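# Unplug a monitor cable from a back-panel port

## Task

Free the monitor cable's plug from its port on the rear panel: loosen both of its thumbscrews, draw the plug out along the port's axis, and leave it lying loose and away from the port. If the plug is tilted more than the port permits while it is still inside, the task fails immediately. The result only counts if it holds without the robot supporting it, so release the plug and withdraw the grippers at the end.

## Robot and tools

ROBOT. Two arms, named left_arm and right_arm, each with six joints and a parallel gripper. The names are labels only, not image sides. left_arm sits toward +y.

FRAME. Result poses use one shared scene frame: origin on the tabletop midway between the arms, +z up, +x out across the table. end_effector_position is in metres and marks the spot between the finger pads, roughly 1 cm behind the tips; end_effector_quat_wxyz is the orientation as w,x,y,z. In the gripper's own axes, fingers extend along +z and close along y. Arm bases may be tilted, and the printed hand position can be off, more so at long reach. Mounting plates and the metal frame behind the arms are fixed obstacles; a "too close" message counts a plate and its side of the frame as part of that arm.

execute_actions. Argument "actions" is a list holding one item or nothing. Empty list: just report the current state. Item with "rows" (1 to 15 rows) and optional "steps" (1 to 15, default 15): each row is held for one 1/30 s control step; if rows run out, the last is repeated. Item with only "steps" (up to 300): a wait, counted from the previous result, with your writing time included. Optional "pictures" true/false controls whether camera images come back (they do by default).

ROW LAYOUT. Every row is a single flat list of 14 numbers covering both arms, even if one arm stays still: left_arm waist, shoulder, elbow, wrist pitch, wrist yaw, wrist roll, gripper; then the same seven for right_arm. The six joint values are absolute target angles in radians, in the same form as the Joint positions readout. Stated ranges per arm: waist -2.618 to 3.054, shoulder 0.000 to 3.142, elbow 0.000 to 3.142, wrist pitch -1.571 to 1.571, wrist yaw -1.571 to 1.571, wrist roll -2.094 to 2.094. True ends may differ by up to 0.036 rad. A target beyond an end by more than 0.036 rad, and further out than the joint's last reading, gets the call refused (nothing sent). A target past the real end is clipped there and reported as "joint sent to its limit" (possibly referring to an earlier action still running); absence of that line does not prove more room. The gripper value is an absolute setting from -1 (closed) to +1 (fully open).

MOTION LIMITS. Targets are capped to stay within a lead of the measured angle each step: 0.202 rad waist, 0.258 shoulder, 0.238 elbow, 0.573 wrist pitch, 0.522 wrist yaw and roll. If the targets would put a gripper over 70 mm from its measured spot, all of that arm's targets are scaled back. Friction may leave a joint up to about 0.031 rad short, and changes smaller than that may not move it. Between calls the arms keep heading for the last row sent until they settle or a step is HELD; after that only a new action moves them further.

GRIPPING. grip_measured reports the gripper motor on the -1..+1 scale. Pads meet near -0.94; each millimetre of object width adds about 0.0208. Per-gripper offset up to about 0.02. Fingers are spring-coupled: on contact they stop while the motor keeps going, so the reading hardly reveals contact. Sending a value below the object's width reading squeezes harder, up to roughly 50 to 62 N per pad (less on thin parts under about 5 mm; a brief spike on first touch). Keep resending the closing value to keep the hold. The joint readout's last number is the opening in metres, 0.093 open to 0.000 closed, about the pad gap when free; on a rigid flat object it settles up to about 12 mm under the true width and may show 0.

RESULT LINES. State line: each arm's pose. Joint positions and Joint velocities per arm. Joint torques in joint order, with fixed per-arm offset, scale and noise; friction can fake or mask loads. "joint command not followed": the clearance check altered or blocked targets on some steps, the rest of the row still ran. HELD: marks steps where your row was partly or wholly not sent. MOTOR HOT from 75 °C; at 90 °C that arm halts 10 s (then disabled for 5 minutes, after which 90 °C halts again); at 100 °C the arm goes limp and drops. These appear as OVER-TEMPERATURE FAULT lines. Holding loads heats motors, even while you think.

zoom_image. Arguments: "camera" (cam_high, cam_low, cam_left_wrist, cam_right_wrist) and "region" [x0, y0, x1, y1] in pixels of that camera's latest image, top-left origin, at most 504 by 504. All cameras are 672x504.

finished_scene. Argument "scene": the number of the current scene. Irreversible; the goal must already be met and stay met. Replying without any tool call ends everything.

AVOID. Don't let the arms collide or press on each other. Don't knock anything off the table. Don't tilt the plug beyond what the port allows before it is clear. Avoid drops, slips, slams and hard pushes. Loose objects may occasionally get a brief nudge from outside. Finish by opening the grippers and moving away so the plug rests on its own. Smooth motion and low effort are preferred.

Each tool is called after ">>>" by a JSON object that holds its "op" and its "data", one argument or row to a line.

## Session

>>> {"op": "execute_actions", "data": {
  "actions": []
}}

Scene clock: 0.00 s of 10600.00 s.
left_arm: end_effector_position=(+0.1724, -0.2281, +0.2755) grip_measured=+0.232 end_effector_quat_wxyz=(-0.162, -0.134, +0.766, -0.608) | right_arm: end_effector_position=(+0.3850, -0.6148, +0.3222) grip_measured=-0.663 end_effector_quat_wxyz=(+0.202, +0.500, +0.688, -0.485)
Joint positions: left_arm=[-1.016  2.135  1.171  0.704  0.471 -1.868  0.056] | right_arm=[-0.644  2.086  1.729 -0.618  1.02   0.372  0.013]
Joint velocities: left_arm=[-0.007 -0.007 -0.012 -0.081 -0.037 -0.037 -0.   ] | right_arm=[ 0.002 -0.012 -0.017  0.051 -0.007 -0.066 -0.   ]
Joint torques (N m, as the arm reports them, + toward a larger angle): no reading

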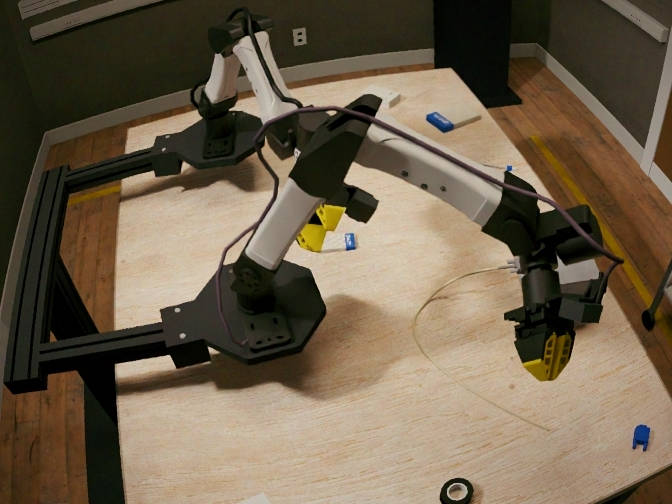

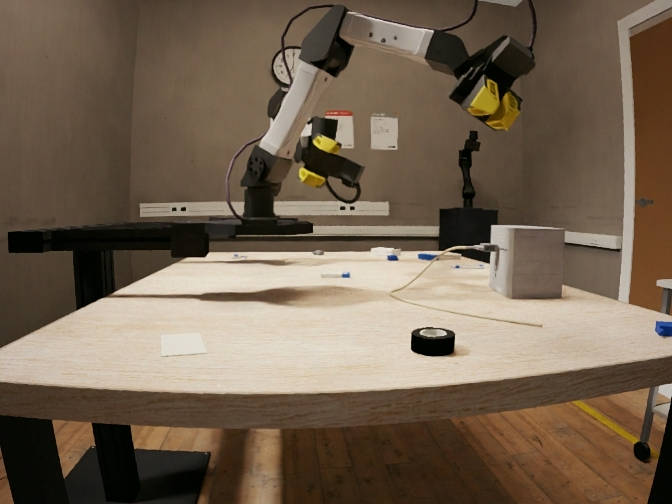

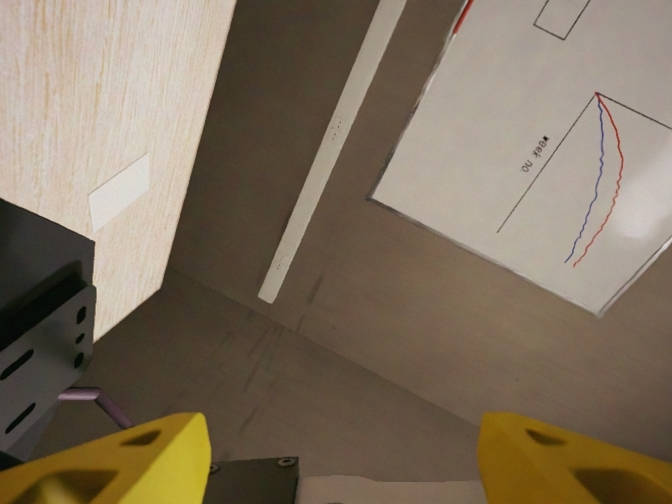

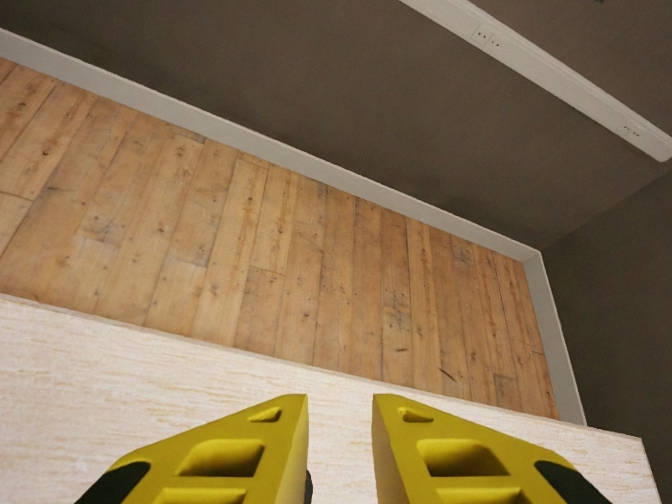

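>>> {"op": "execute_actions", "data": {
  "actions": [
    {"rows":[[0.3,1.0,0.8,0,0,0,1,-0.644,2.086,1.729,-0.618,1.02,0.372,1]]}
  ],
  "pictures": false
}}

>>> {"op": "execute_actions", "data": {
  "actions": [
    {"steps":60}
  ],
  "pictures": false
}}

>>> {"op": "execute_actions", "data": {
  "actions": [
    {"rows":[[0.3,0.3,0.3,0,0,0,1,0,1.2,0.8,0,0,0,1]]}
  ],
  "pictures": false
}}

>>> {"op": "execute_actions", "data": {
  "actions": [
    {"steps":90}
  ]
}}

Scene clock: 4.43 s of 10600.00 s.
left_arm: end_effector_position=(+0.3648, +0.0495, +0.3052) grip_measured=+1.000 end_effector_quat_wxyz=(+0.280, -0.175, +0.850, -0.410) | right_arm: end_effector_position=(+0.3850, -0.6148, +0.3222) grip_measured=+0.992 end_effector_quat_wxyz=(+0.202, +0.500, +0.688, -0.485)
Joint positions: left_arm=[-0.483  1.498  0.836  0.126  0.101 -1.085  0.093] | right_arm=[-0.644  2.086  1.729 -0.618  1.02   0.372  0.093]
Joint velocities: left_arm=[ 1.424 -1.609 -0.066 -0.505 -0.33   1.795  0.   ] | right_arm=[-0.007 -0.002 -0.002 -0.007 -0.007 -0.007 -0.   ]
Joint torques (N m, as the arm reports them, + toward a larger angle): left_arm=[-0.46 -7.3   6.34  2.17 -0.03  0.11] | right_arm=[ -0.31 -11.09   9.32   1.25   0.64   0.  ]
Steps of this call (steps 1 to 90: nothing new was sent; then 0.93 s passed at rest; steps 91 to 105: all 15 steps of this action). Readings (joint positions):
91: left_arm=[-1.011 2.118 1.158 0.672 0.444 -1.832] | right_arm=[-0.644 2.086 1.729 -0.618 1.020 0.372]
92: left_arm=[-0.998 2.086 1.126 0.623 0.412 -1.789] | right_arm=[-0.644 2.086 1.729 -0.618 1.020 0.372]
94: left_arm=[-0.950 2.014 1.061 0.526 0.351 -1.704] | right_arm=[-0.644 2.086 1.729 -0.618 1.020 0.372]
98: left_arm=[-0.814 1.855 0.935 0.352 0.241 -1.514] | right_arm=[-0.644 2.086 1.729 -0.618 1.020 0.372]
105: the state above

Scene clock: 6.43 s of 10600.00 s.
left_arm: end_effector_position=(+0.3865, +0.3810, +0.4615) grip_measured=+1.000 end_effector_quat_wxyz=(+0.639, -0.067, +0.765, +0.040) | right_arm: end_effector_position=(+0.3850, -0.6148, +0.3222) grip_measured=+0.992 end_effector_quat_wxyz=(+0.202, +0.500, +0.688, -0.485)
Joint positions: left_arm=[ 0.299  0.988  0.819  0.008 -0.006 -0.01   0.093] | right_arm=[-0.644  2.086  1.729 -0.618  1.02   0.372  0.093]
Joint velocities: left_arm=[-0.012 -0.002  0.012 -0.022  0.037 -0.007  0.   ] | right_arm=[-0.002 -0.002 -0.002  0.051 -0.007  0.022  0.001]
Joint torques (N m, as the arm reports them, + toward a larger angle): left_arm=[ 0.27 -1.36  6.85  2.2   0.06  0.18] | right_arm=[ -0.38 -10.77   9.19   1.32   0.65  -0.02]
Steps of this call (steps 1 to 45: the robot went on to your last target; steps 46 to 60: nothing new was sent). Readings (joint positions):
1: left_arm=[-0.432 1.441 0.835 0.110 0.089 -1.020] | right_arm=[-0.644 2.086 1.729 -0.618 1.020 0.372]
2: left_arm=[-0.380 1.384 0.835 0.098 0.078 -0.954] | right_arm=[-0.644 2.086 1.729 -0.618 1.020 0.372]
4: left_arm=[-0.275 1.264 0.835 0.079 0.060 -0.821] | right_arm=[-0.644 2.086 1.729 -0.618 1.020 0.372]
8: left_arm=[-0.022 1.039 0.835 0.061 0.036 -0.483] | right_arm=[-0.644 2.086 1.729 -0.618 1.020 0.372]
60: the state above
All arms were judged still, so your last target was given up. Only a new action makes them travel on or press farther. Fingers that are still opening or closing keep moving.

Scene clock: 6.93 s of 10600.00 s.
left_arm: end_effector_position=(+0.2768, +0.3640, +0.4031) grip_measured=+1.000 end_effector_quat_wxyz=(+0.697, -0.063, +0.713, +0.044) | right_arm: end_effector_position=(+0.4931, -0.3035, +0.3803) grip_measured=+0.992 end_effector_quat_wxyz=(+0.502, +0.135, +0.847, -0.111)
Joint positions: left_arm=[ 0.299  0.307  0.309 -0.007 -0.006 -0.01   0.093] | right_arm=[-0.129  1.473  1.105 -0.124  0.303  0.083  0.093]
Joint velocities: left_arm=[-0.002  0.002 -0.002 -0.007 -0.007 -0.037  0.   ] | right_arm=[ 1.297 -1.619 -1.482  0.564 -1.267 -0.33  -0.001]
Joint torques (N m, as the arm reports them, + toward a larger angle): left_arm=[0.35 1.04 7.48 2.33 0.07 0.15] | right_arm=[-1.38 -7.53  8.69  1.88  0.32 -0.1 ]
Steps of this call (steps 1 to 15: all 15 steps of this action). Readings (joint positions):
1: left_arm=[0.299 0.953 0.780 0.030 -0.006 -0.010] | right_arm=[-0.637 2.069 1.701 -0.570 0.984 0.344]
2: left_arm=[0.299 0.872 0.703 0.033 -0.006 -0.010] | right_arm=[-0.623 2.039 1.656 -0.520 0.937 0.312]
4: left_arm=[0.299 0.675 0.538 0.026 -0.006 -0.010] | right_arm=[-0.570 1.969 1.569 -0.433 0.841 0.257]
8: left_arm=[0.299 0.340 0.316 -0.013 -0.006 -0.010] | right_arm=[-0.425 1.805 1.405 -0.289 0.641 0.173]
15: the state above

Scene clock: 9.93 s of 10600.00 s.
left_arm: end_effector_position=(+0.2768, +0.3640, +0.4031) grip_measured=+1.000 end_effector_quat_wxyz=(+0.697, -0.063, +0.713, +0.044) | right_arm: end_effector_position=(+0.4386, -0.1983, +0.3805) grip_measured=+0.992 end_effector_quat_wxyz=(+0.548, -0.028, +0.835, +0.033)
Joint positions: left_arm=[ 0.299  0.307  0.309 -0.007 -0.006 -0.01   0.093] | right_arm=[ 0.008  1.192  0.811 -0.014  0.008  0.007  0.093]
Joint velocities: left_arm=[-0.007 -0.007 -0.012 -0.007 -0.066 -0.007  0.   ] | right_arm=[-0.017  0.007  0.012 -0.022  0.022 -0.037 -0.001]
Joint torques (N m, as the arm reports them, + toward a larger angle): left_arm=[0.26 1.02 7.56 2.34 0.09 0.15] | right_arm=[-1.2  -3.51  9.01  2.26  0.01 -0.12]
Steps of this call (steps 1 to 30: the robot went on to your last target; steps 31 to 90: nothing new was sent). Readings (joint positions):
1: left_arm=[0.299 0.307 0.309 -0.007 -0.006 -0.010] | right_arm=[-0.085 1.410 1.046 -0.101 0.256 0.072]
2: left_arm=[0.299 0.307 0.309 -0.007 -0.006 -0.010] | right_arm=[-0.045 1.337 0.973 -0.073 0.204 0.059]
4: left_arm=[0.299 0.307 0.309 -0.007 -0.006 -0.010] | right_arm=[0.004 1.219 0.860 -0.055 0.121 0.038]
8: left_arm=[0.299 0.307 0.309 -0.007 -0.006 -0.010] | right_arm=[0.008 1.191 0.815 -0.037 0.051 0.019]
90: the state above
All arms were judged still, so your last target was given up. Only a new action makes them travel on or press farther. Fingers that are still opening or closing keep moving.

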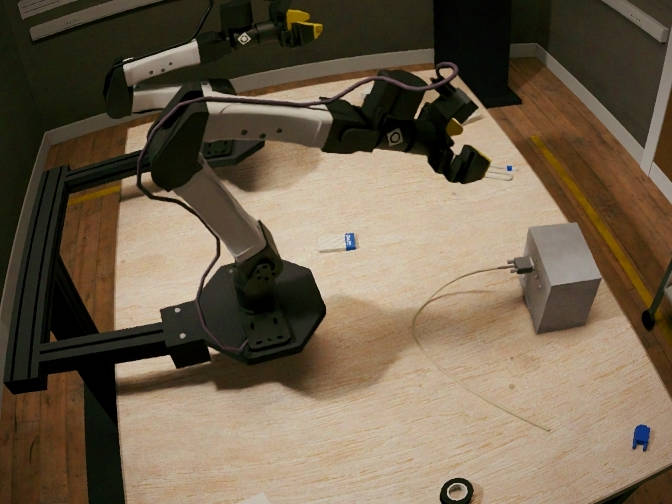

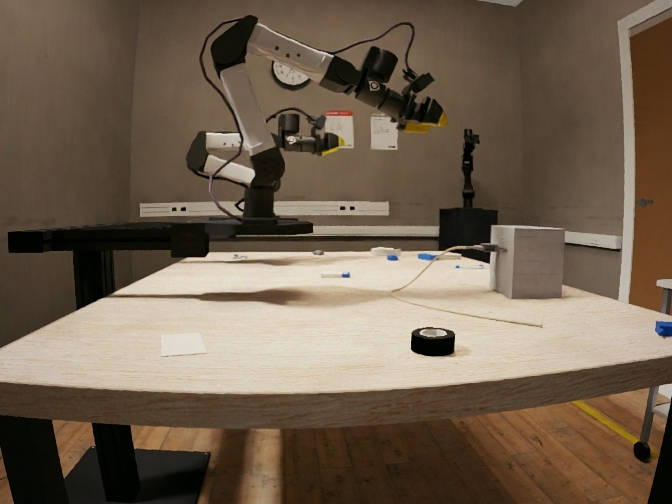

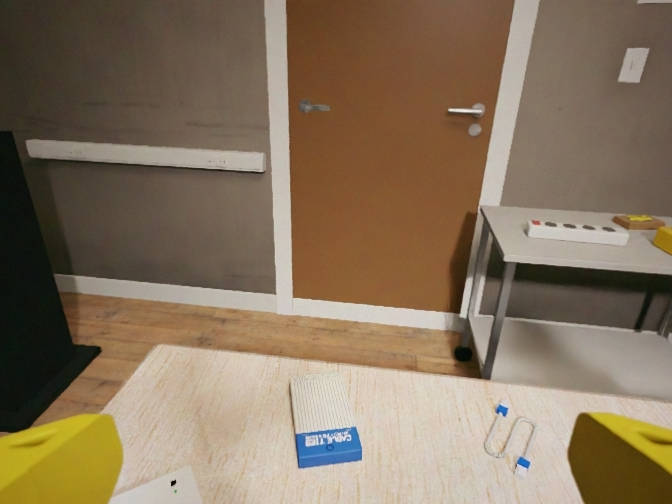

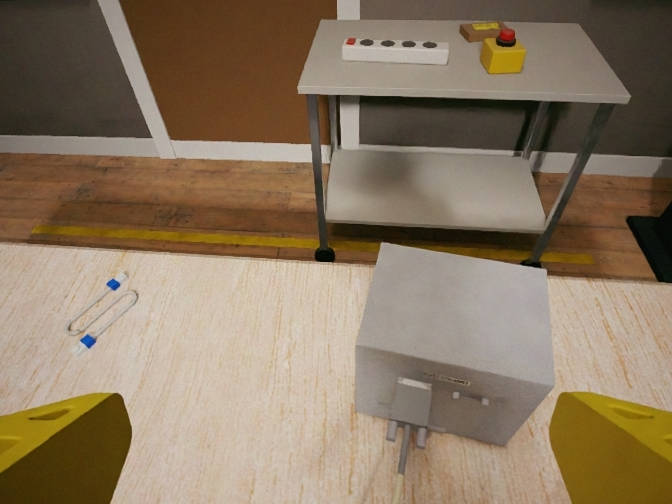

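>>> {"op": "execute_actions", "data": {
  "actions": [
    {"rows":[[0.3,0.3,0.3,0,0,0,1,-0.1,2.2,0.6,1.45,0,0,1]]}
  ],
  "pictures": false
}}

>>> {"op": "execute_actions", "data": {
  "actions": [
    {"steps":50}
  ]
}}

Scene clock: 19.57 s of 10600.00 s.
left_arm: end_effector_position=(+0.2768, +0.3640, +0.4031) grip_measured=+1.000 end_effector_quat_wxyz=(+0.697, -0.063, +0.713, +0.044) | right_arm: end_effector_position=(+0.4919, -0.2359, +0.1330) grip_measured=+0.992 end_effector_quat_wxyz=(+0.556, +0.014, +0.831, +0.005)
Joint positions: left_arm=[ 0.299  0.307  0.309 -0.007 -0.006 -0.009  0.093] | right_arm=[-0.1    2.231  0.596  1.26   0.002  0.005  0.093]
Joint velocities: left_arm=[ 0.002  0.002  0.002 -0.037  0.051 -0.037  0.   ] | right_arm=[ 0.002  0.012 -0.105  0.696 -0.022  0.007 -0.   ]
Joint torques (N m, as the arm reports them, + toward a larger angle): left_arm=[0.32 0.89 7.51 2.31 0.07 0.14] | right_arm=[ -0.22 -10.67   5.35   3.04   0.04  -0.16]
Steps of this call (steps 1 to 90: nothing new was sent; then 6.13 s passed at rest; steps 91 to 105: all 15 steps of this action). Readings (joint positions):
91: left_arm=[0.299 0.307 0.309 -0.007 -0.006 -0.010] | right_arm=[-0.004 1.211 0.784 0.069 0.001 0.006]
92: left_arm=[0.299 0.307 0.309 -0.007 -0.006 -0.009] | right_arm=[-0.027 1.256 0.750 0.193 -0.002 0.005]
94: left_arm=[0.299 0.307 0.309 -0.007 -0.006 -0.009] | right_arm=[-0.076 1.412 0.681 0.441 -0.001 0.005]
98: left_arm=[0.299 0.307 0.309 -0.007 -0.006 -0.009] | right_arm=[-0.100 1.810 0.622 0.866 0.002 0.005]
105: the state above

Scene clock: 21.23 s of 10600.00 s.
left_arm: end_effector_position=(+0.2768, +0.3640, +0.4031) grip_measured=+1.000 end_effector_quat_wxyz=(+0.697, -0.063, +0.713, +0.044) | right_arm: end_effector_position=(+0.5062, -0.2370, +0.1828) grip_measured=+0.992 end_effector_quat_wxyz=(+0.635, +0.014, +0.773, +0.004)
Joint positions: left_arm=[ 0.299  0.307  0.309 -0.007 -0.006 -0.009  0.093] | right_arm=[-0.1    2.21   0.594  1.436  0.002  0.005  0.093]
Joint velocities: left_arm=[-0.002 -0.022  0.002 -0.007  0.022  0.022  0.   ] | right_arm=[-0.007 -0.007 -0.022  0.066 -0.051  0.007  0.   ]
Joint torques (N m, as the arm reports them, + toward a larger angle): left_arm=[0.24 1.02 7.5  2.29 0.02 0.11] | right_arm=[ 0.06 -8.86  5.15  2.3   0.02 -0.12]
Steps of this call (steps 1 to 30: the robot went on to your last target; steps 31 to 50: nothing new was sent). Readings (joint positions):
1: left_arm=[0.299 0.307 0.309 -0.007 -0.006 -0.009] | right_arm=[-0.100 2.231 0.594 1.285 0.002 0.005]
2: left_arm=[0.299 0.307 0.309 -0.007 -0.006 -0.009] | right_arm=[-0.100 2.227 0.594 1.315 0.002 0.005]
4: left_arm=[0.299 0.307 0.309 -0.007 -0.006 -0.009] | right_arm=[-0.100 2.217 0.594 1.363 0.002 0.005]
8: left_arm=[0.299 0.307 0.309 -0.007 -0.006 -0.009] | right_arm=[-0.100 2.210 0.594 1.415 0.002 0.005]
50: the state above
All arms were judged still, so your last target was given up. Only a new action makes them travel on or press farther. Fingers that are still opening or closing keep moving.

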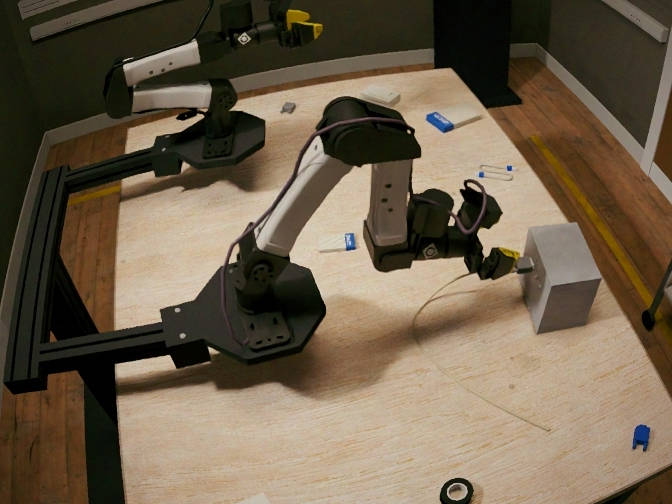

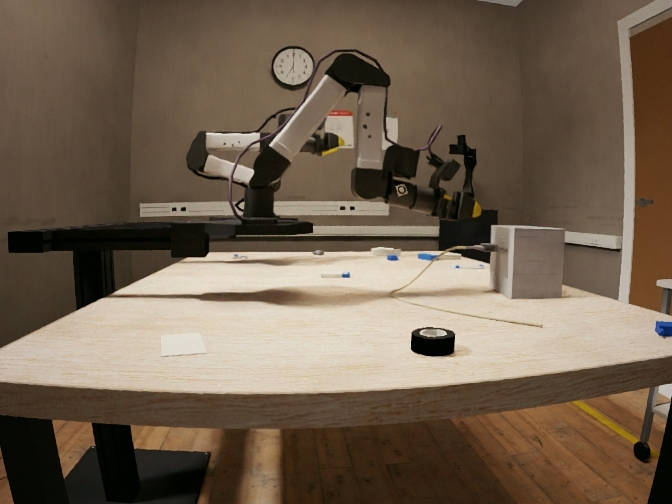

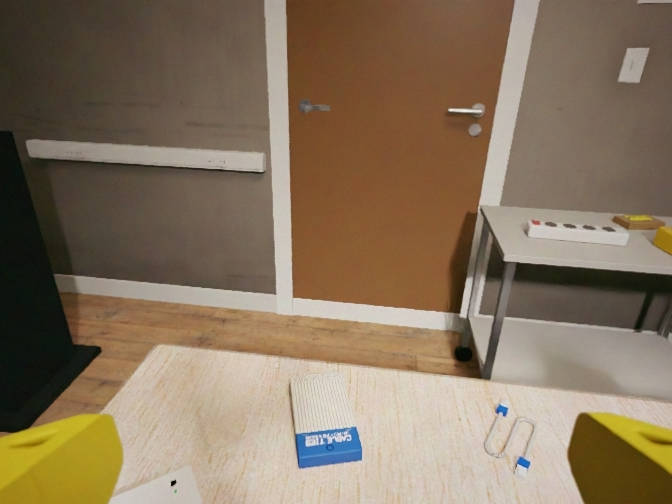

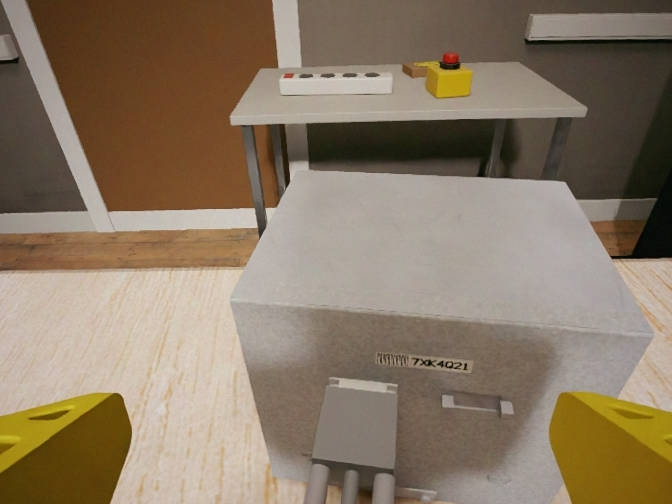

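>>> {"op": "execute_actions", "data": {
  "actions": [
    {"rows":[[-0.7,1.8,0.95,0.3,0,0,1,-0.07,2.25,0.5,1.56,0,1.57,-0.5]]}
  ],
  "pictures": false
}}

>>> {"op": "execute_actions", "data": {
  "actions": [
    {"steps":40}
  ],
  "pictures": false
}}

>>> {"op": "execute_actions", "data": {
  "actions": [
    {"rows":[[-0.7,1.8,0.95,0.3,0,0,1,-0.07,2.3,0.52,1.56,0,1.57,-0.5],[-0.7,1.8,0.95,0.3,0,0,1,-0.07,2.33,0.53,1.56,0,1.57,-0.5],[-0.7,1.8,0.95,0.3,0,0,1,-0.07,2.36,0.55,1.56,0,1.57,-0.5],[-0.7,1.8,0.95,0.3,0,0,1,-0.07,2.39,0.57,1.56,0,1.57,-0.5],[-0.7,1.8,0.95,0.3,0,0,1,-0.07,2.42,0.59,1.56,0,1.57,-0.5],[-0.7,1.8,0.95,0.3,0,0,1,-0.07,2.45,0.61,1.56,0,1.57,-0.5]]}
  ]
}}

>>> {"op": "zoom_image", "data": {
  "camera": "cam_low",
  "region": [430,205,530,280]
}}

>>> {"op": "zoom_image", "data": {
  "camera": "cam_high",
  "region": [460,225,560,300]
}}

Scene clock: 35.33 s of 10600.00 s.
left_arm: end_effector_position=(+0.3728, +0.0959, +0.5214) grip_measured=+1.000 end_effector_quat_wxyz=(+0.689, +0.187, +0.665, -0.220) | right_arm: end_effector_position=(+0.4831, -0.2249, +0.1708) grip_measured=-0.498 end_effector_quat_wxyz=(+0.480, +0.494, +0.599, +0.408)
Joint positions: left_arm=[-0.44   1.195  0.939  0.306 -0.009 -0.009  0.093] | right_arm=[-0.074  2.244  0.511  1.541  0.003  1.373  0.021]
Joint velocities: left_arm=[-1.121  1.414 -0.002  0.125  0.066 -0.037  0.   ] | right_arm=[ 0.017 -0.017  0.002 -0.007 -0.022  1.326 -0.   ]
Joint torques (N m, as the arm reports them, + toward a larger angle): left_arm=[-0.34 -2.98  8.81  1.98  0.06  0.08] | right_arm=[ 0.28 -7.42  2.84  2.35  0.08 -0.11]
Steps of this call (steps 1 to 90: nothing new was sent; then 10.60 s passed at rest; steps 91 to 105: all 15 steps of this action). Readings (joint positions):
91: left_arm=[0.277 0.332 0.326 0.003 -0.014 -0.009] | right_arm=[-0.097 2.214 0.583 1.456 0.003 0.089]
92: left_arm=[0.233 0.388 0.363 0.026 -0.015 -0.009] | right_arm=[-0.091 2.217 0.561 1.482 0.003 0.190]
94: left_arm=[0.137 0.509 0.461 0.081 -0.014 -0.009] | right_arm=[-0.079 2.229 0.525 1.508 0.003 0.391]
98: left_arm=[-0.076 0.769 0.698 0.179 -0.014 -0.009] | right_arm=[-0.074 2.244 0.511 1.520 0.003 0.793]
105: the state above

Scene clock: 36.67 s of 10600.00 s.
left_arm: end_effector_position=(+0.3443, -0.0443, +0.2448) grip_measured=+1.000 end_effector_quat_wxyz=(+0.429, +0.353, +0.805, -0.208) | right_arm: end_effector_position=(+0.4834, -0.2249, +0.1720) grip_measured=-0.498 end_effector_quat_wxyz=(+0.440, +0.548, +0.548, +0.453)
Joint positions: left_arm=[-0.696  1.812  0.939  0.291 -0.002 -0.009  0.093] | right_arm=[-0.074  2.244  0.511  1.546  0.003  1.566  0.021]
Joint velocities: left_arm=[ 0.002 -0.002 -0.012 -0.037  0.007 -0.066  0.   ] | right_arm=[-0.012 -0.002 -0.007  0.022  0.022 -0.007 -0.   ]
Joint torques (N m, as the arm reports them, + toward a larger angle): left_arm=[-0.38 -9.25  8.23  2.21  0.01  0.1 ] | right_arm=[ 0.28 -7.48  2.83  2.27  0.12 -0.12]
Steps of this call (steps 1 to 40: the robot went on to your last target). Readings (joint positions):
1: left_arm=[-0.480 1.245 0.939 0.307 -0.009 -0.009] | right_arm=[-0.074 2.244 0.511 1.542 0.003 1.412]
2: left_arm=[-0.518 1.296 0.939 0.307 -0.009 -0.009] | right_arm=[-0.074 2.244 0.511 1.543 0.003 1.443]
4: left_arm=[-0.589 1.401 0.939 0.307 -0.008 -0.009] | right_arm=[-0.074 2.244 0.511 1.544 0.003 1.488]
8: left_arm=[-0.671 1.631 0.939 0.311 -0.002 -0.009] | right_arm=[-0.074 2.244 0.511 1.545 0.003 1.534]
40: the state above

Scene clock: 37.17 s of 10600.00 s.
left_arm: end_effector_position=(+0.3443, -0.0443, +0.2448) grip_measured=+1.000 end_effector_quat_wxyz=(+0.429, +0.353, +0.805, -0.208) | right_arm: end_effector_position=(+0.4851, -0.2236, +0.1148) grip_measured=-0.499 end_effector_quat_wxyz=(+0.415, +0.568, +0.568, +0.428)
Joint positions: left_arm=[-0.696  1.812  0.939  0.291 -0.002 -0.009  0.093] | right_arm=[-0.074  2.437  0.589  1.57   0.002  1.566  0.021]
Joint velocities: left_arm=[ 0.007 -0.022 -0.012  0.007 -0.007  0.051  0.   ] | right_arm=[-0.002 -0.022 -0.002 -0.037  0.007  0.022  0.001]
Joint torques (N m, as the arm reports them, + toward a larger angle): left_arm=[-0.39 -9.3   8.2   2.18  0.03  0.12] | right_arm=[ 0.33 -7.26  4.89  2.05  0.15 -0.07]
Steps of this call (steps 1 to 15: all 15 steps of this action). Readings (joint positions):
1: left_arm=[-0.696 1.812 0.939 0.291 -0.002 -0.009] | right_arm=[-0.074 2.250 0.511 1.552 0.003 1.566]
2: left_arm=[-0.696 1.812 0.939 0.291 -0.002 -0.009] | right_arm=[-0.074 2.264 0.512 1.560 0.003 1.566]
4: left_arm=[-0.696 1.812 0.939 0.291 -0.002 -0.009] | right_arm=[-0.074 2.316 0.530 1.566 0.003 1.566]
8: left_arm=[-0.696 1.812 0.939 0.291 -0.002 -0.009] | right_arm=[-0.074 2.433 0.588 1.566 0.003 1.566]
15: the state above

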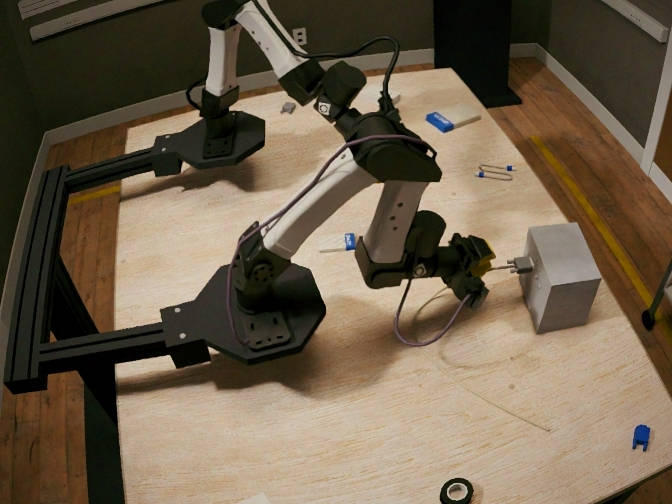

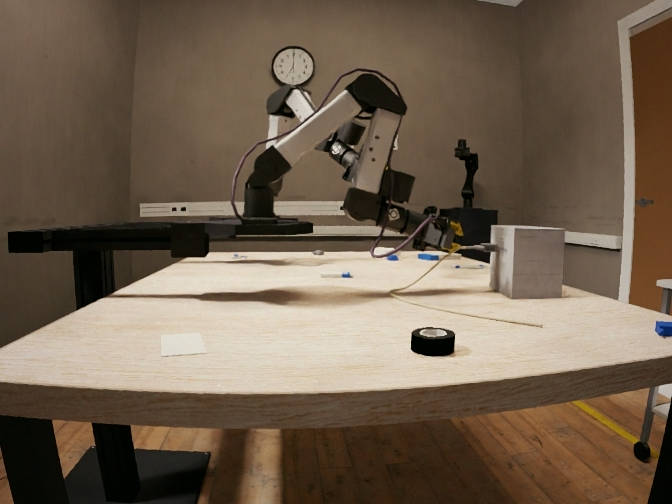

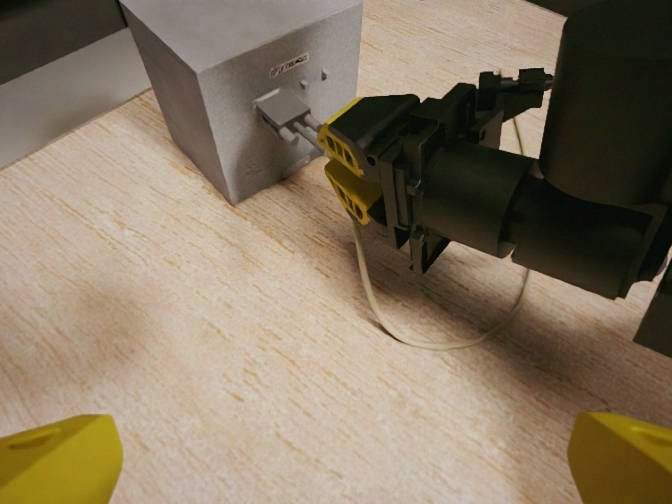

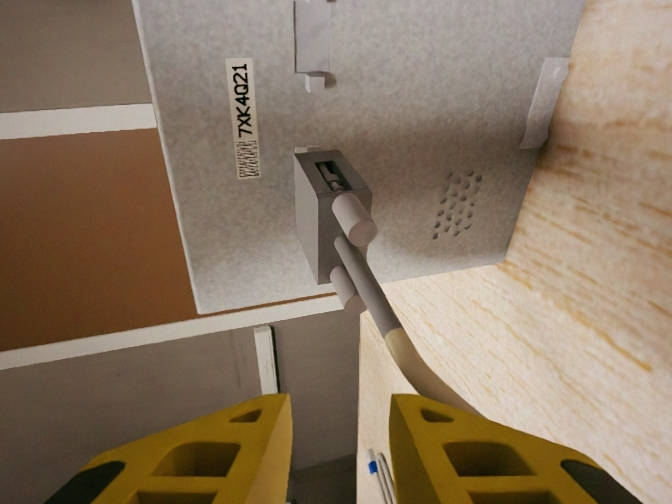

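Region (430, 205, 530, 280) of cam_low's 672x504 image, scaled by 5.040, with more detail than that image has; it fills the top 378 rows of this view, and the rest is white.

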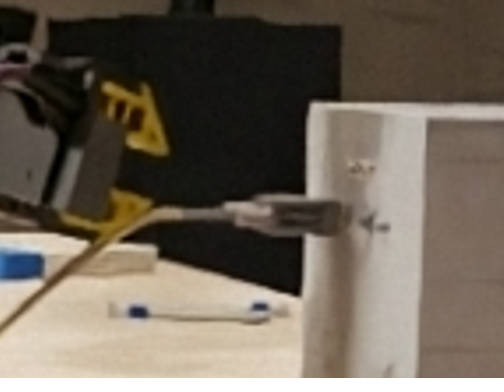

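Region (460, 225, 560, 300) of cam_high's 672x504 image, scaled by 5.040, with more detail than that image has; it fills the top 378 rows of this view, and the rest is white.

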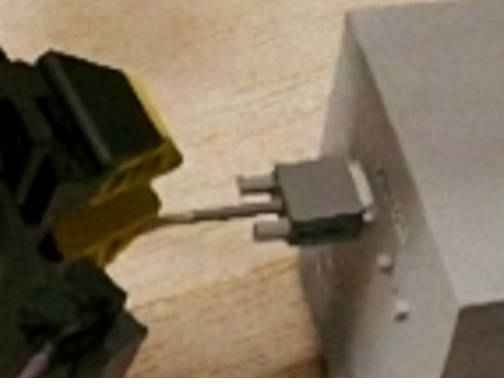

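>>> {"op": "execute_actions", "data": {
  "actions": [
    {"rows":[[-0.7,1.8,0.95,0.3,0,0,1,-0.05,2.45,0.61,1.56,0,1.57,-0.5],[-0.7,1.8,0.95,0.3,0,0,1,-0.05,2.45,0.61,1.56,0,1.57,-0.5],[-0.7,1.8,0.95,0.3,0,0,1,-0.05,2.48,0.64,1.56,0,1.57,-0.5],[-0.7,1.8,0.95,0.3,0,0,1,-0.05,2.51,0.68,1.56,0,1.57,-0.5],[-0.7,1.8,0.95,0.3,0,0,1,-0.05,2.535,0.72,1.56,0,1.57,-0.5]]}
  ]
}}

>>> {"op": "zoom_image", "data": {
  "camera": "cam_left_wrist",
  "region": [220,50,420,230]
}}

>>> {"op": "zoom_image", "data": {
  "camera": "cam_high",
  "region": [460,225,560,300]
}}

Scene clock: 47.13 s of 10600.00 s.
left_arm: end_effector_position=(+0.3443, -0.0443, +0.2448) grip_measured=+1.000 end_effector_quat_wxyz=(+0.429, +0.353, +0.805, -0.208) | right_arm: end_effector_position=(+0.5051, -0.2066, +0.1023) grip_measured=-0.500 end_effector_quat_wxyz=(+0.410, +0.552, +0.573, +0.445)
Joint positions: left_arm=[-0.696  1.812  0.939  0.291 -0.002 -0.009  0.093] | right_arm=[-0.043  2.521  0.695  1.569 -0.011  1.569  0.021]
Joint velocities: left_arm=[-0.007 -0.002 -0.002  0.066 -0.081 -0.007  0.   ] | right_arm=[ 0.017 -0.007 -0.007 -0.022 -0.007  0.095 -0.001]
Joint torques (N m, as the arm reports them, + toward a larger angle): left_arm=[-0.37 -9.25  8.2   2.23  0.03  0.1 ] | right_arm=[-0.8  -7.84  5.43  2.03  0.26 -0.17]
Steps of this call (steps 1 to 15: the robot went on to your last target; steps 16 to 90: nothing new was sent; then 6.47 s passed at rest; steps 91 to 105: all 15 steps of this action). Readings (joint positions):
91: left_arm=[-0.696 1.812 0.939 0.291 -0.002 -0.009] | right_arm=[-0.072 2.437 0.589 1.570 0.003 1.566]
92: left_arm=[-0.696 1.812 0.939 0.291 -0.002 -0.009] | right_arm=[-0.069 2.437 0.589 1.570 0.006 1.566]
94: left_arm=[-0.696 1.812 0.939 0.291 -0.002 -0.009] | right_arm=[-0.065 2.447 0.601 1.570 0.010 1.566]
98: left_arm=[-0.696 1.812 0.939 0.291 -0.002 -0.009] | right_arm=[-0.051 2.492 0.657 1.570 -0.002 1.567]
105: the state above

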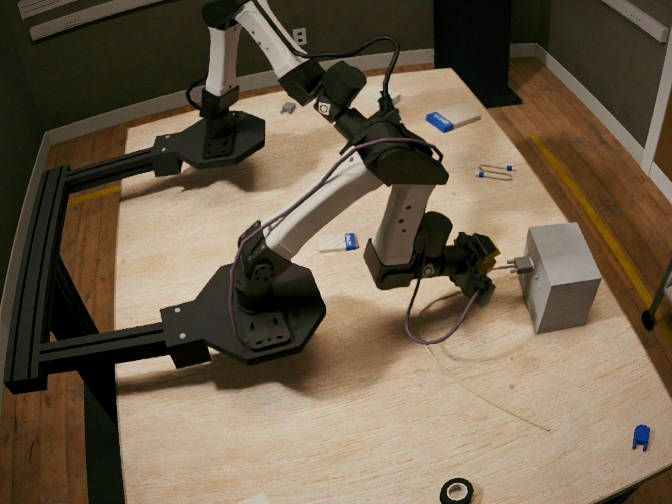

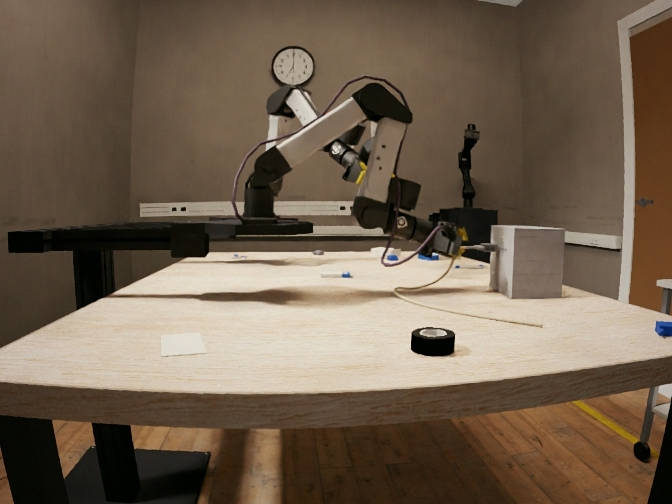

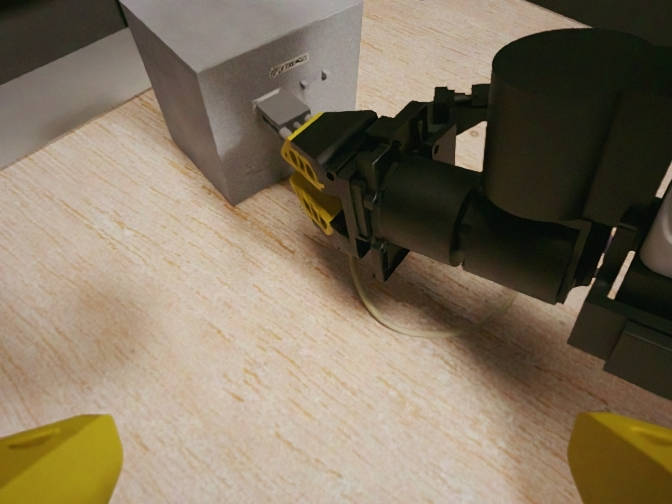

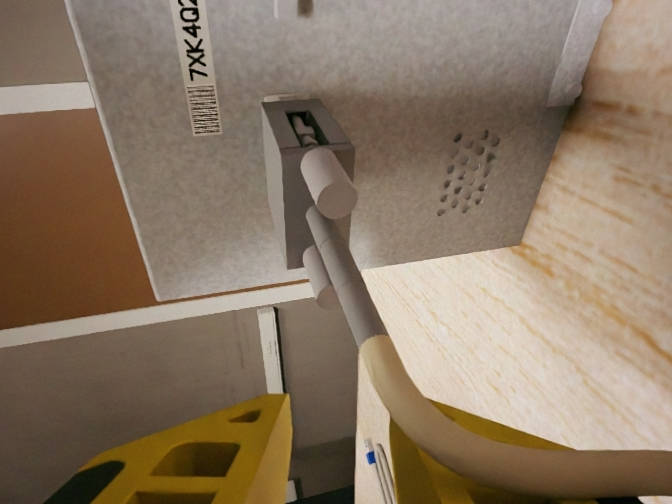

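Region (220, 50, 420, 230) of cam_left_wrist's 672x504 image, scaled by 2.520, with more detail than that image has; it fills the top 454 rows of this view, and the rest is white.

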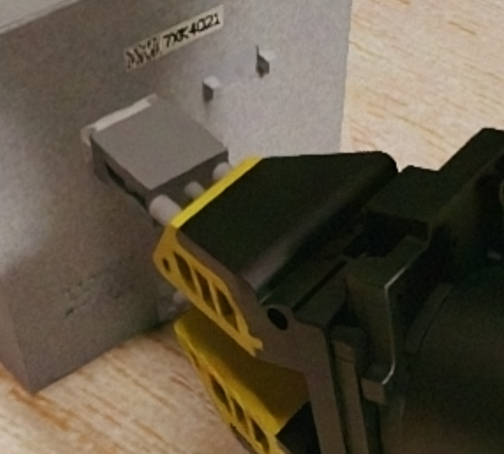

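Region (460, 225, 560, 300) of cam_high's 672x504 image, scaled by 5.040, with more detail than that image has; it fills the top 378 rows of this view, and the rest is white.

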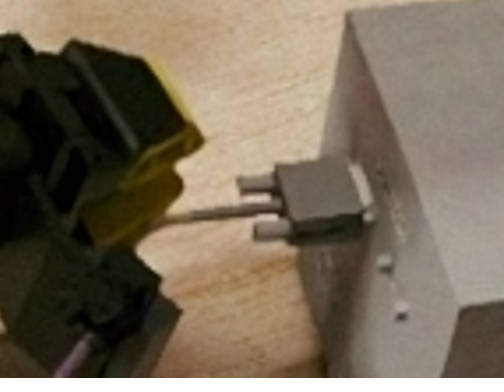

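>>> {"op": "execute_actions", "data": {
  "actions": [
    {"rows":[[-0.7,1.8,0.95,0.3,0,0,1,-0.03,2.45,0.72,1.56,0,1.57,-0.5],[-0.7,1.8,0.95,0.3,0,0,1,-0.03,2.38,0.72,1.56,0,1.57,-0.5],[-0.7,1.8,0.95,0.3,0,0,1,-0.03,2.38,0.72,1.56,0,1.57,-0.5],[-0.7,1.8,0.95,0.3,0,0,1,-0.03,2.38,0.72,1.56,0,1.57,-0.5],[-0.7,1.8,0.95,0.3,0,0,1,-0.03,2.38,0.72,1.56,0,1.57,-0.5],[-0.7,1.8,0.95,0.3,0,0,1,-0.03,2.38,0.72,1.56,0,0,-0.5]]}
  ],
  "pictures": false
}}

>>> {"op": "execute_actions", "data": {
  "actions": [
    {"rows":[[-0.7,1.8,0.95,0.3,0,0,1,-0.115,2.38,0.72,1.56,0,0,0.3]]}
  ],
  "pictures": false
}}

>>> {"op": "execute_actions", "data": {
  "actions": [
    {"rows":[[-0.7,1.8,0.95,0.3,0,0,1,-0.115,2.42,0.73,1.56,0,0,0.3],[-0.7,1.8,0.95,0.3,0,0,1,-0.115,2.46,0.74,1.56,0,0,0.3],[-0.7,1.8,0.95,0.3,0,0,1,-0.115,2.5,0.76,1.56,0,0,0.3],[-0.7,1.8,0.95,0.3,0,0,1,-0.115,2.54,0.78,1.56,0,0,0.3],[-0.7,1.8,0.95,0.3,0,0,1,-0.115,2.57,0.8,1.56,0,0,0.3],[-0.7,1.8,0.95,0.3,0,0,1,-0.115,2.59,0.82,1.56,0,0,0.3]]}
  ]
}}

>>> {"op": "zoom_image", "data": {
  "camera": "cam_left_wrist",
  "region": [220,50,420,230]
}}

Scene clock: 61.37 s of 10600.00 s.
left_arm: end_effector_position=(+0.3443, -0.0443, +0.2448) grip_measured=+1.000 end_effector_quat_wxyz=(+0.429, +0.353, +0.805, -0.208) | right_arm: end_effector_position=(+0.5281, -0.2011, +0.1689) grip_measured=-0.500 end_effector_quat_wxyz=(+0.625, +0.201, +0.721, +0.221)
Joint positions: left_arm=[-0.696  1.812  0.939  0.291 -0.002 -0.009  0.093] | right_arm=[-0.03   2.379  0.711  1.561 -0.008  0.59   0.021]
Joint velocities: left_arm=[-0.002 -0.002 -0.002 -0.007 -0.095 -0.037  0.   ] | right_arm=[ 0.002  0.022 -0.002 -0.007  0.007 -2.733 -0.001]
Joint torques (N m, as the arm reports them, + toward a larger angle): left_arm=[-0.44 -9.3   8.25  2.22  0.03  0.13] | right_arm=[-0.01 -8.84  4.77  2.19  0.21 -0.17]
Steps of this call (steps 1 to 15: the robot went on to your last target; steps 16 to 90: nothing new was sent; then 10.73 s passed at rest; steps 91 to 105: all 15 steps of this action). Readings (joint positions):
91: left_arm=[-0.696 1.812 0.939 0.291 -0.002 -0.009] | right_arm=[-0.042 2.514 0.695 1.564 -0.011 1.570]
92: left_arm=[-0.696 1.812 0.939 0.291 -0.002 -0.009] | right_arm=[-0.039 2.494 0.695 1.544 -0.011 1.572]
94: left_arm=[-0.696 1.812 0.939 0.291 -0.002 -0.009] | right_arm=[-0.031 2.442 0.695 1.528 -0.011 1.573]
98: left_arm=[-0.696 1.812 0.939 0.291 -0.002 -0.009] | right_arm=[-0.030 2.381 0.710 1.558 -0.010 1.289]
105: the state above

Scene clock: 61.87 s of 10600.00 s.
left_arm: end_effector_position=(+0.3443, -0.0443, +0.2448) grip_measured=+1.000 end_effector_quat_wxyz=(+0.429, +0.353, +0.805, -0.208) | right_arm: end_effector_position=(+0.5287, -0.2461, +0.1680) grip_measured=+0.299 end_effector_quat_wxyz=(+0.662, +0.029, +0.749, +0.006)
Joint positions: left_arm=[-0.696  1.812  0.939  0.291 -0.002 -0.009  0.093] | right_arm=[-0.12   2.379  0.711  1.561 -0.002  0.027  0.06 ]
Joint velocities: left_arm=[ 0.007 -0.012  0.007 -0.081 -0.081  0.051  0.   ] | right_arm=[-0.017 -0.012 -0.007 -0.066  0.037 -0.139 -0.001]
Joint torques (N m, as the arm reports them, + toward a larger angle): left_arm=[-0.54 -9.3   8.16  2.24  0.01  0.14] | right_arm=[ 0.24 -8.8   4.88  2.22  0.08 -0.14]
Steps of this call (steps 1 to 15: all 15 steps of this action). Readings (joint positions):
1: left_arm=[-0.696 1.812 0.939 0.291 -0.002 -0.009] | right_arm=[-0.039 2.379 0.711 1.561 -0.011 0.489]
2: left_arm=[-0.696 1.812 0.939 0.291 -0.002 -0.009] | right_arm=[-0.054 2.379 0.711 1.561 -0.013 0.394]
4: left_arm=[-0.696 1.812 0.939 0.291 -0.002 -0.009] | right_arm=[-0.095 2.379 0.711 1.561 -0.010 0.254]
8: left_arm=[-0.696 1.812 0.939 0.291 -0.002 -0.009] | right_arm=[-0.121 2.379 0.711 1.561 -0.002 0.108]
15: the state above

Scene clock: 62.37 s of 10600.00 s.
left_arm: end_effector_position=(+0.3443, -0.0443, +0.2448) grip_measured=+1.000 end_effector_quat_wxyz=(+0.429, +0.353, +0.805, -0.208) | right_arm: end_effector_position=(+0.5237, -0.2443, +0.0844) grip_measured=+0.299 end_effector_quat_wxyz=(+0.606, +0.022, +0.796, +0.000)
Joint positions: left_arm=[-0.696  1.812  0.939  0.291 -0.002 -0.009  0.093] | right_arm=[-0.12   2.599  0.802  1.543 -0.002  0.008  0.06 ]
Joint velocities: left_arm=[ 0.002 -0.002  0.012 -0.037 -0.037 -0.051  0.   ] | right_arm=[-0.007 -0.002  0.027  0.125  0.081 -0.022  0.   ]
Joint torques (N m, as the arm reports them, + toward a larger angle): left_arm=[-0.4  -9.33  8.21  2.21  0.01  0.12] | right_arm=[  0.22 -10.15   4.71   2.32   0.09  -0.1 ]
Steps of this call (steps 1 to 15: all 15 steps of this action). Readings (joint positions):
1: left_arm=[-0.696 1.812 0.939 0.291 -0.002 -0.009] | right_arm=[-0.120 2.382 0.712 1.563 -0.002 0.023]
2: left_arm=[-0.696 1.812 0.939 0.291 -0.002 -0.009] | right_arm=[-0.120 2.394 0.716 1.568 -0.002 0.020]
4: left_arm=[-0.696 1.812 0.939 0.291 -0.002 -0.009] | right_arm=[-0.120 2.445 0.743 1.570 -0.002 0.015]
8: left_arm=[-0.696 1.812 0.939 0.291 -0.002 -0.009] | right_arm=[-0.120 2.577 0.797 1.555 -0.002 0.010]
15: the state above

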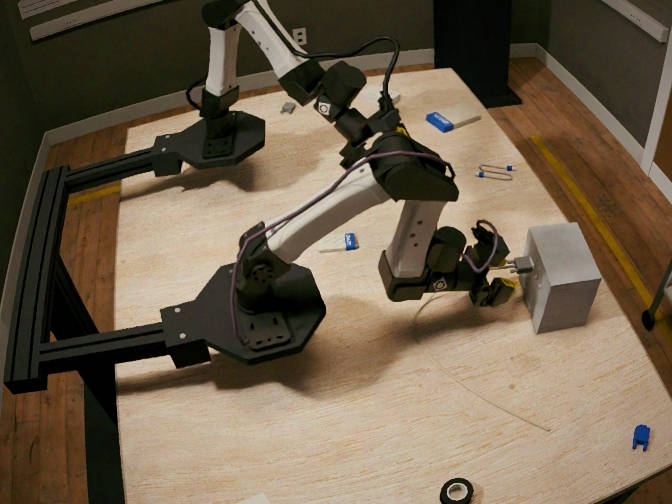

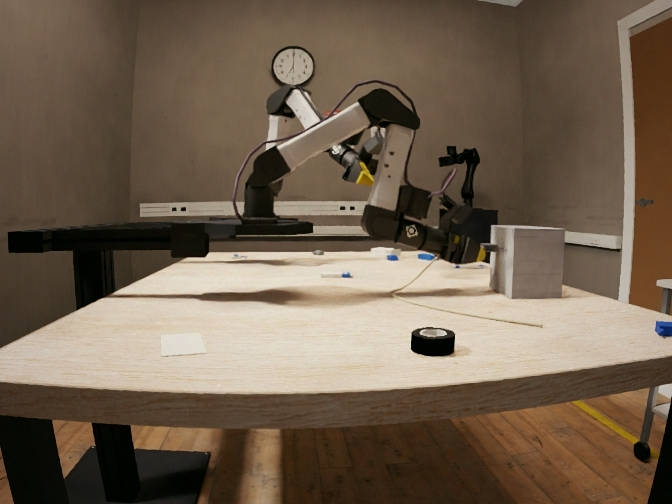

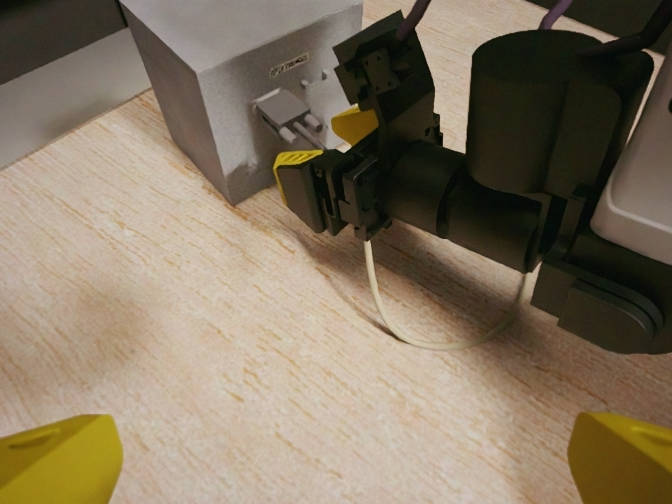

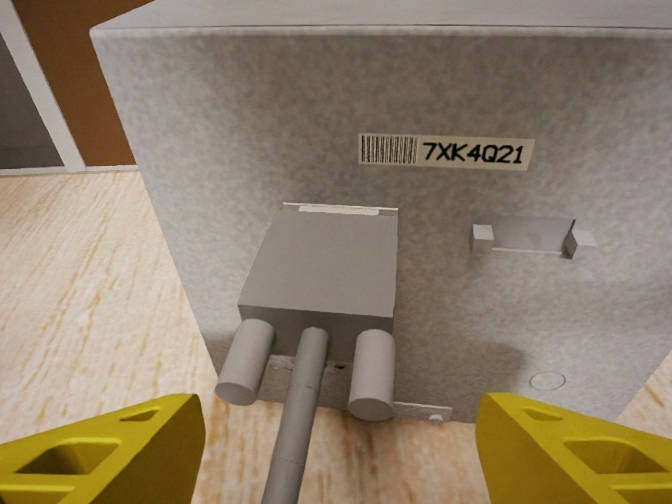

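Region (220, 50, 420, 230) of cam_left_wrist's 672x504 image, scaled by 2.520, with more detail than that image has; it fills the top 454 rows of this view, and the rest is white.

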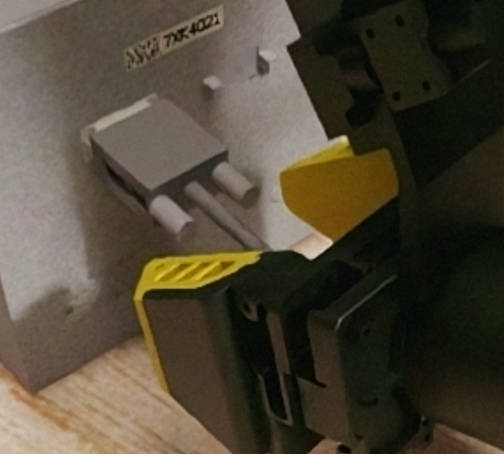

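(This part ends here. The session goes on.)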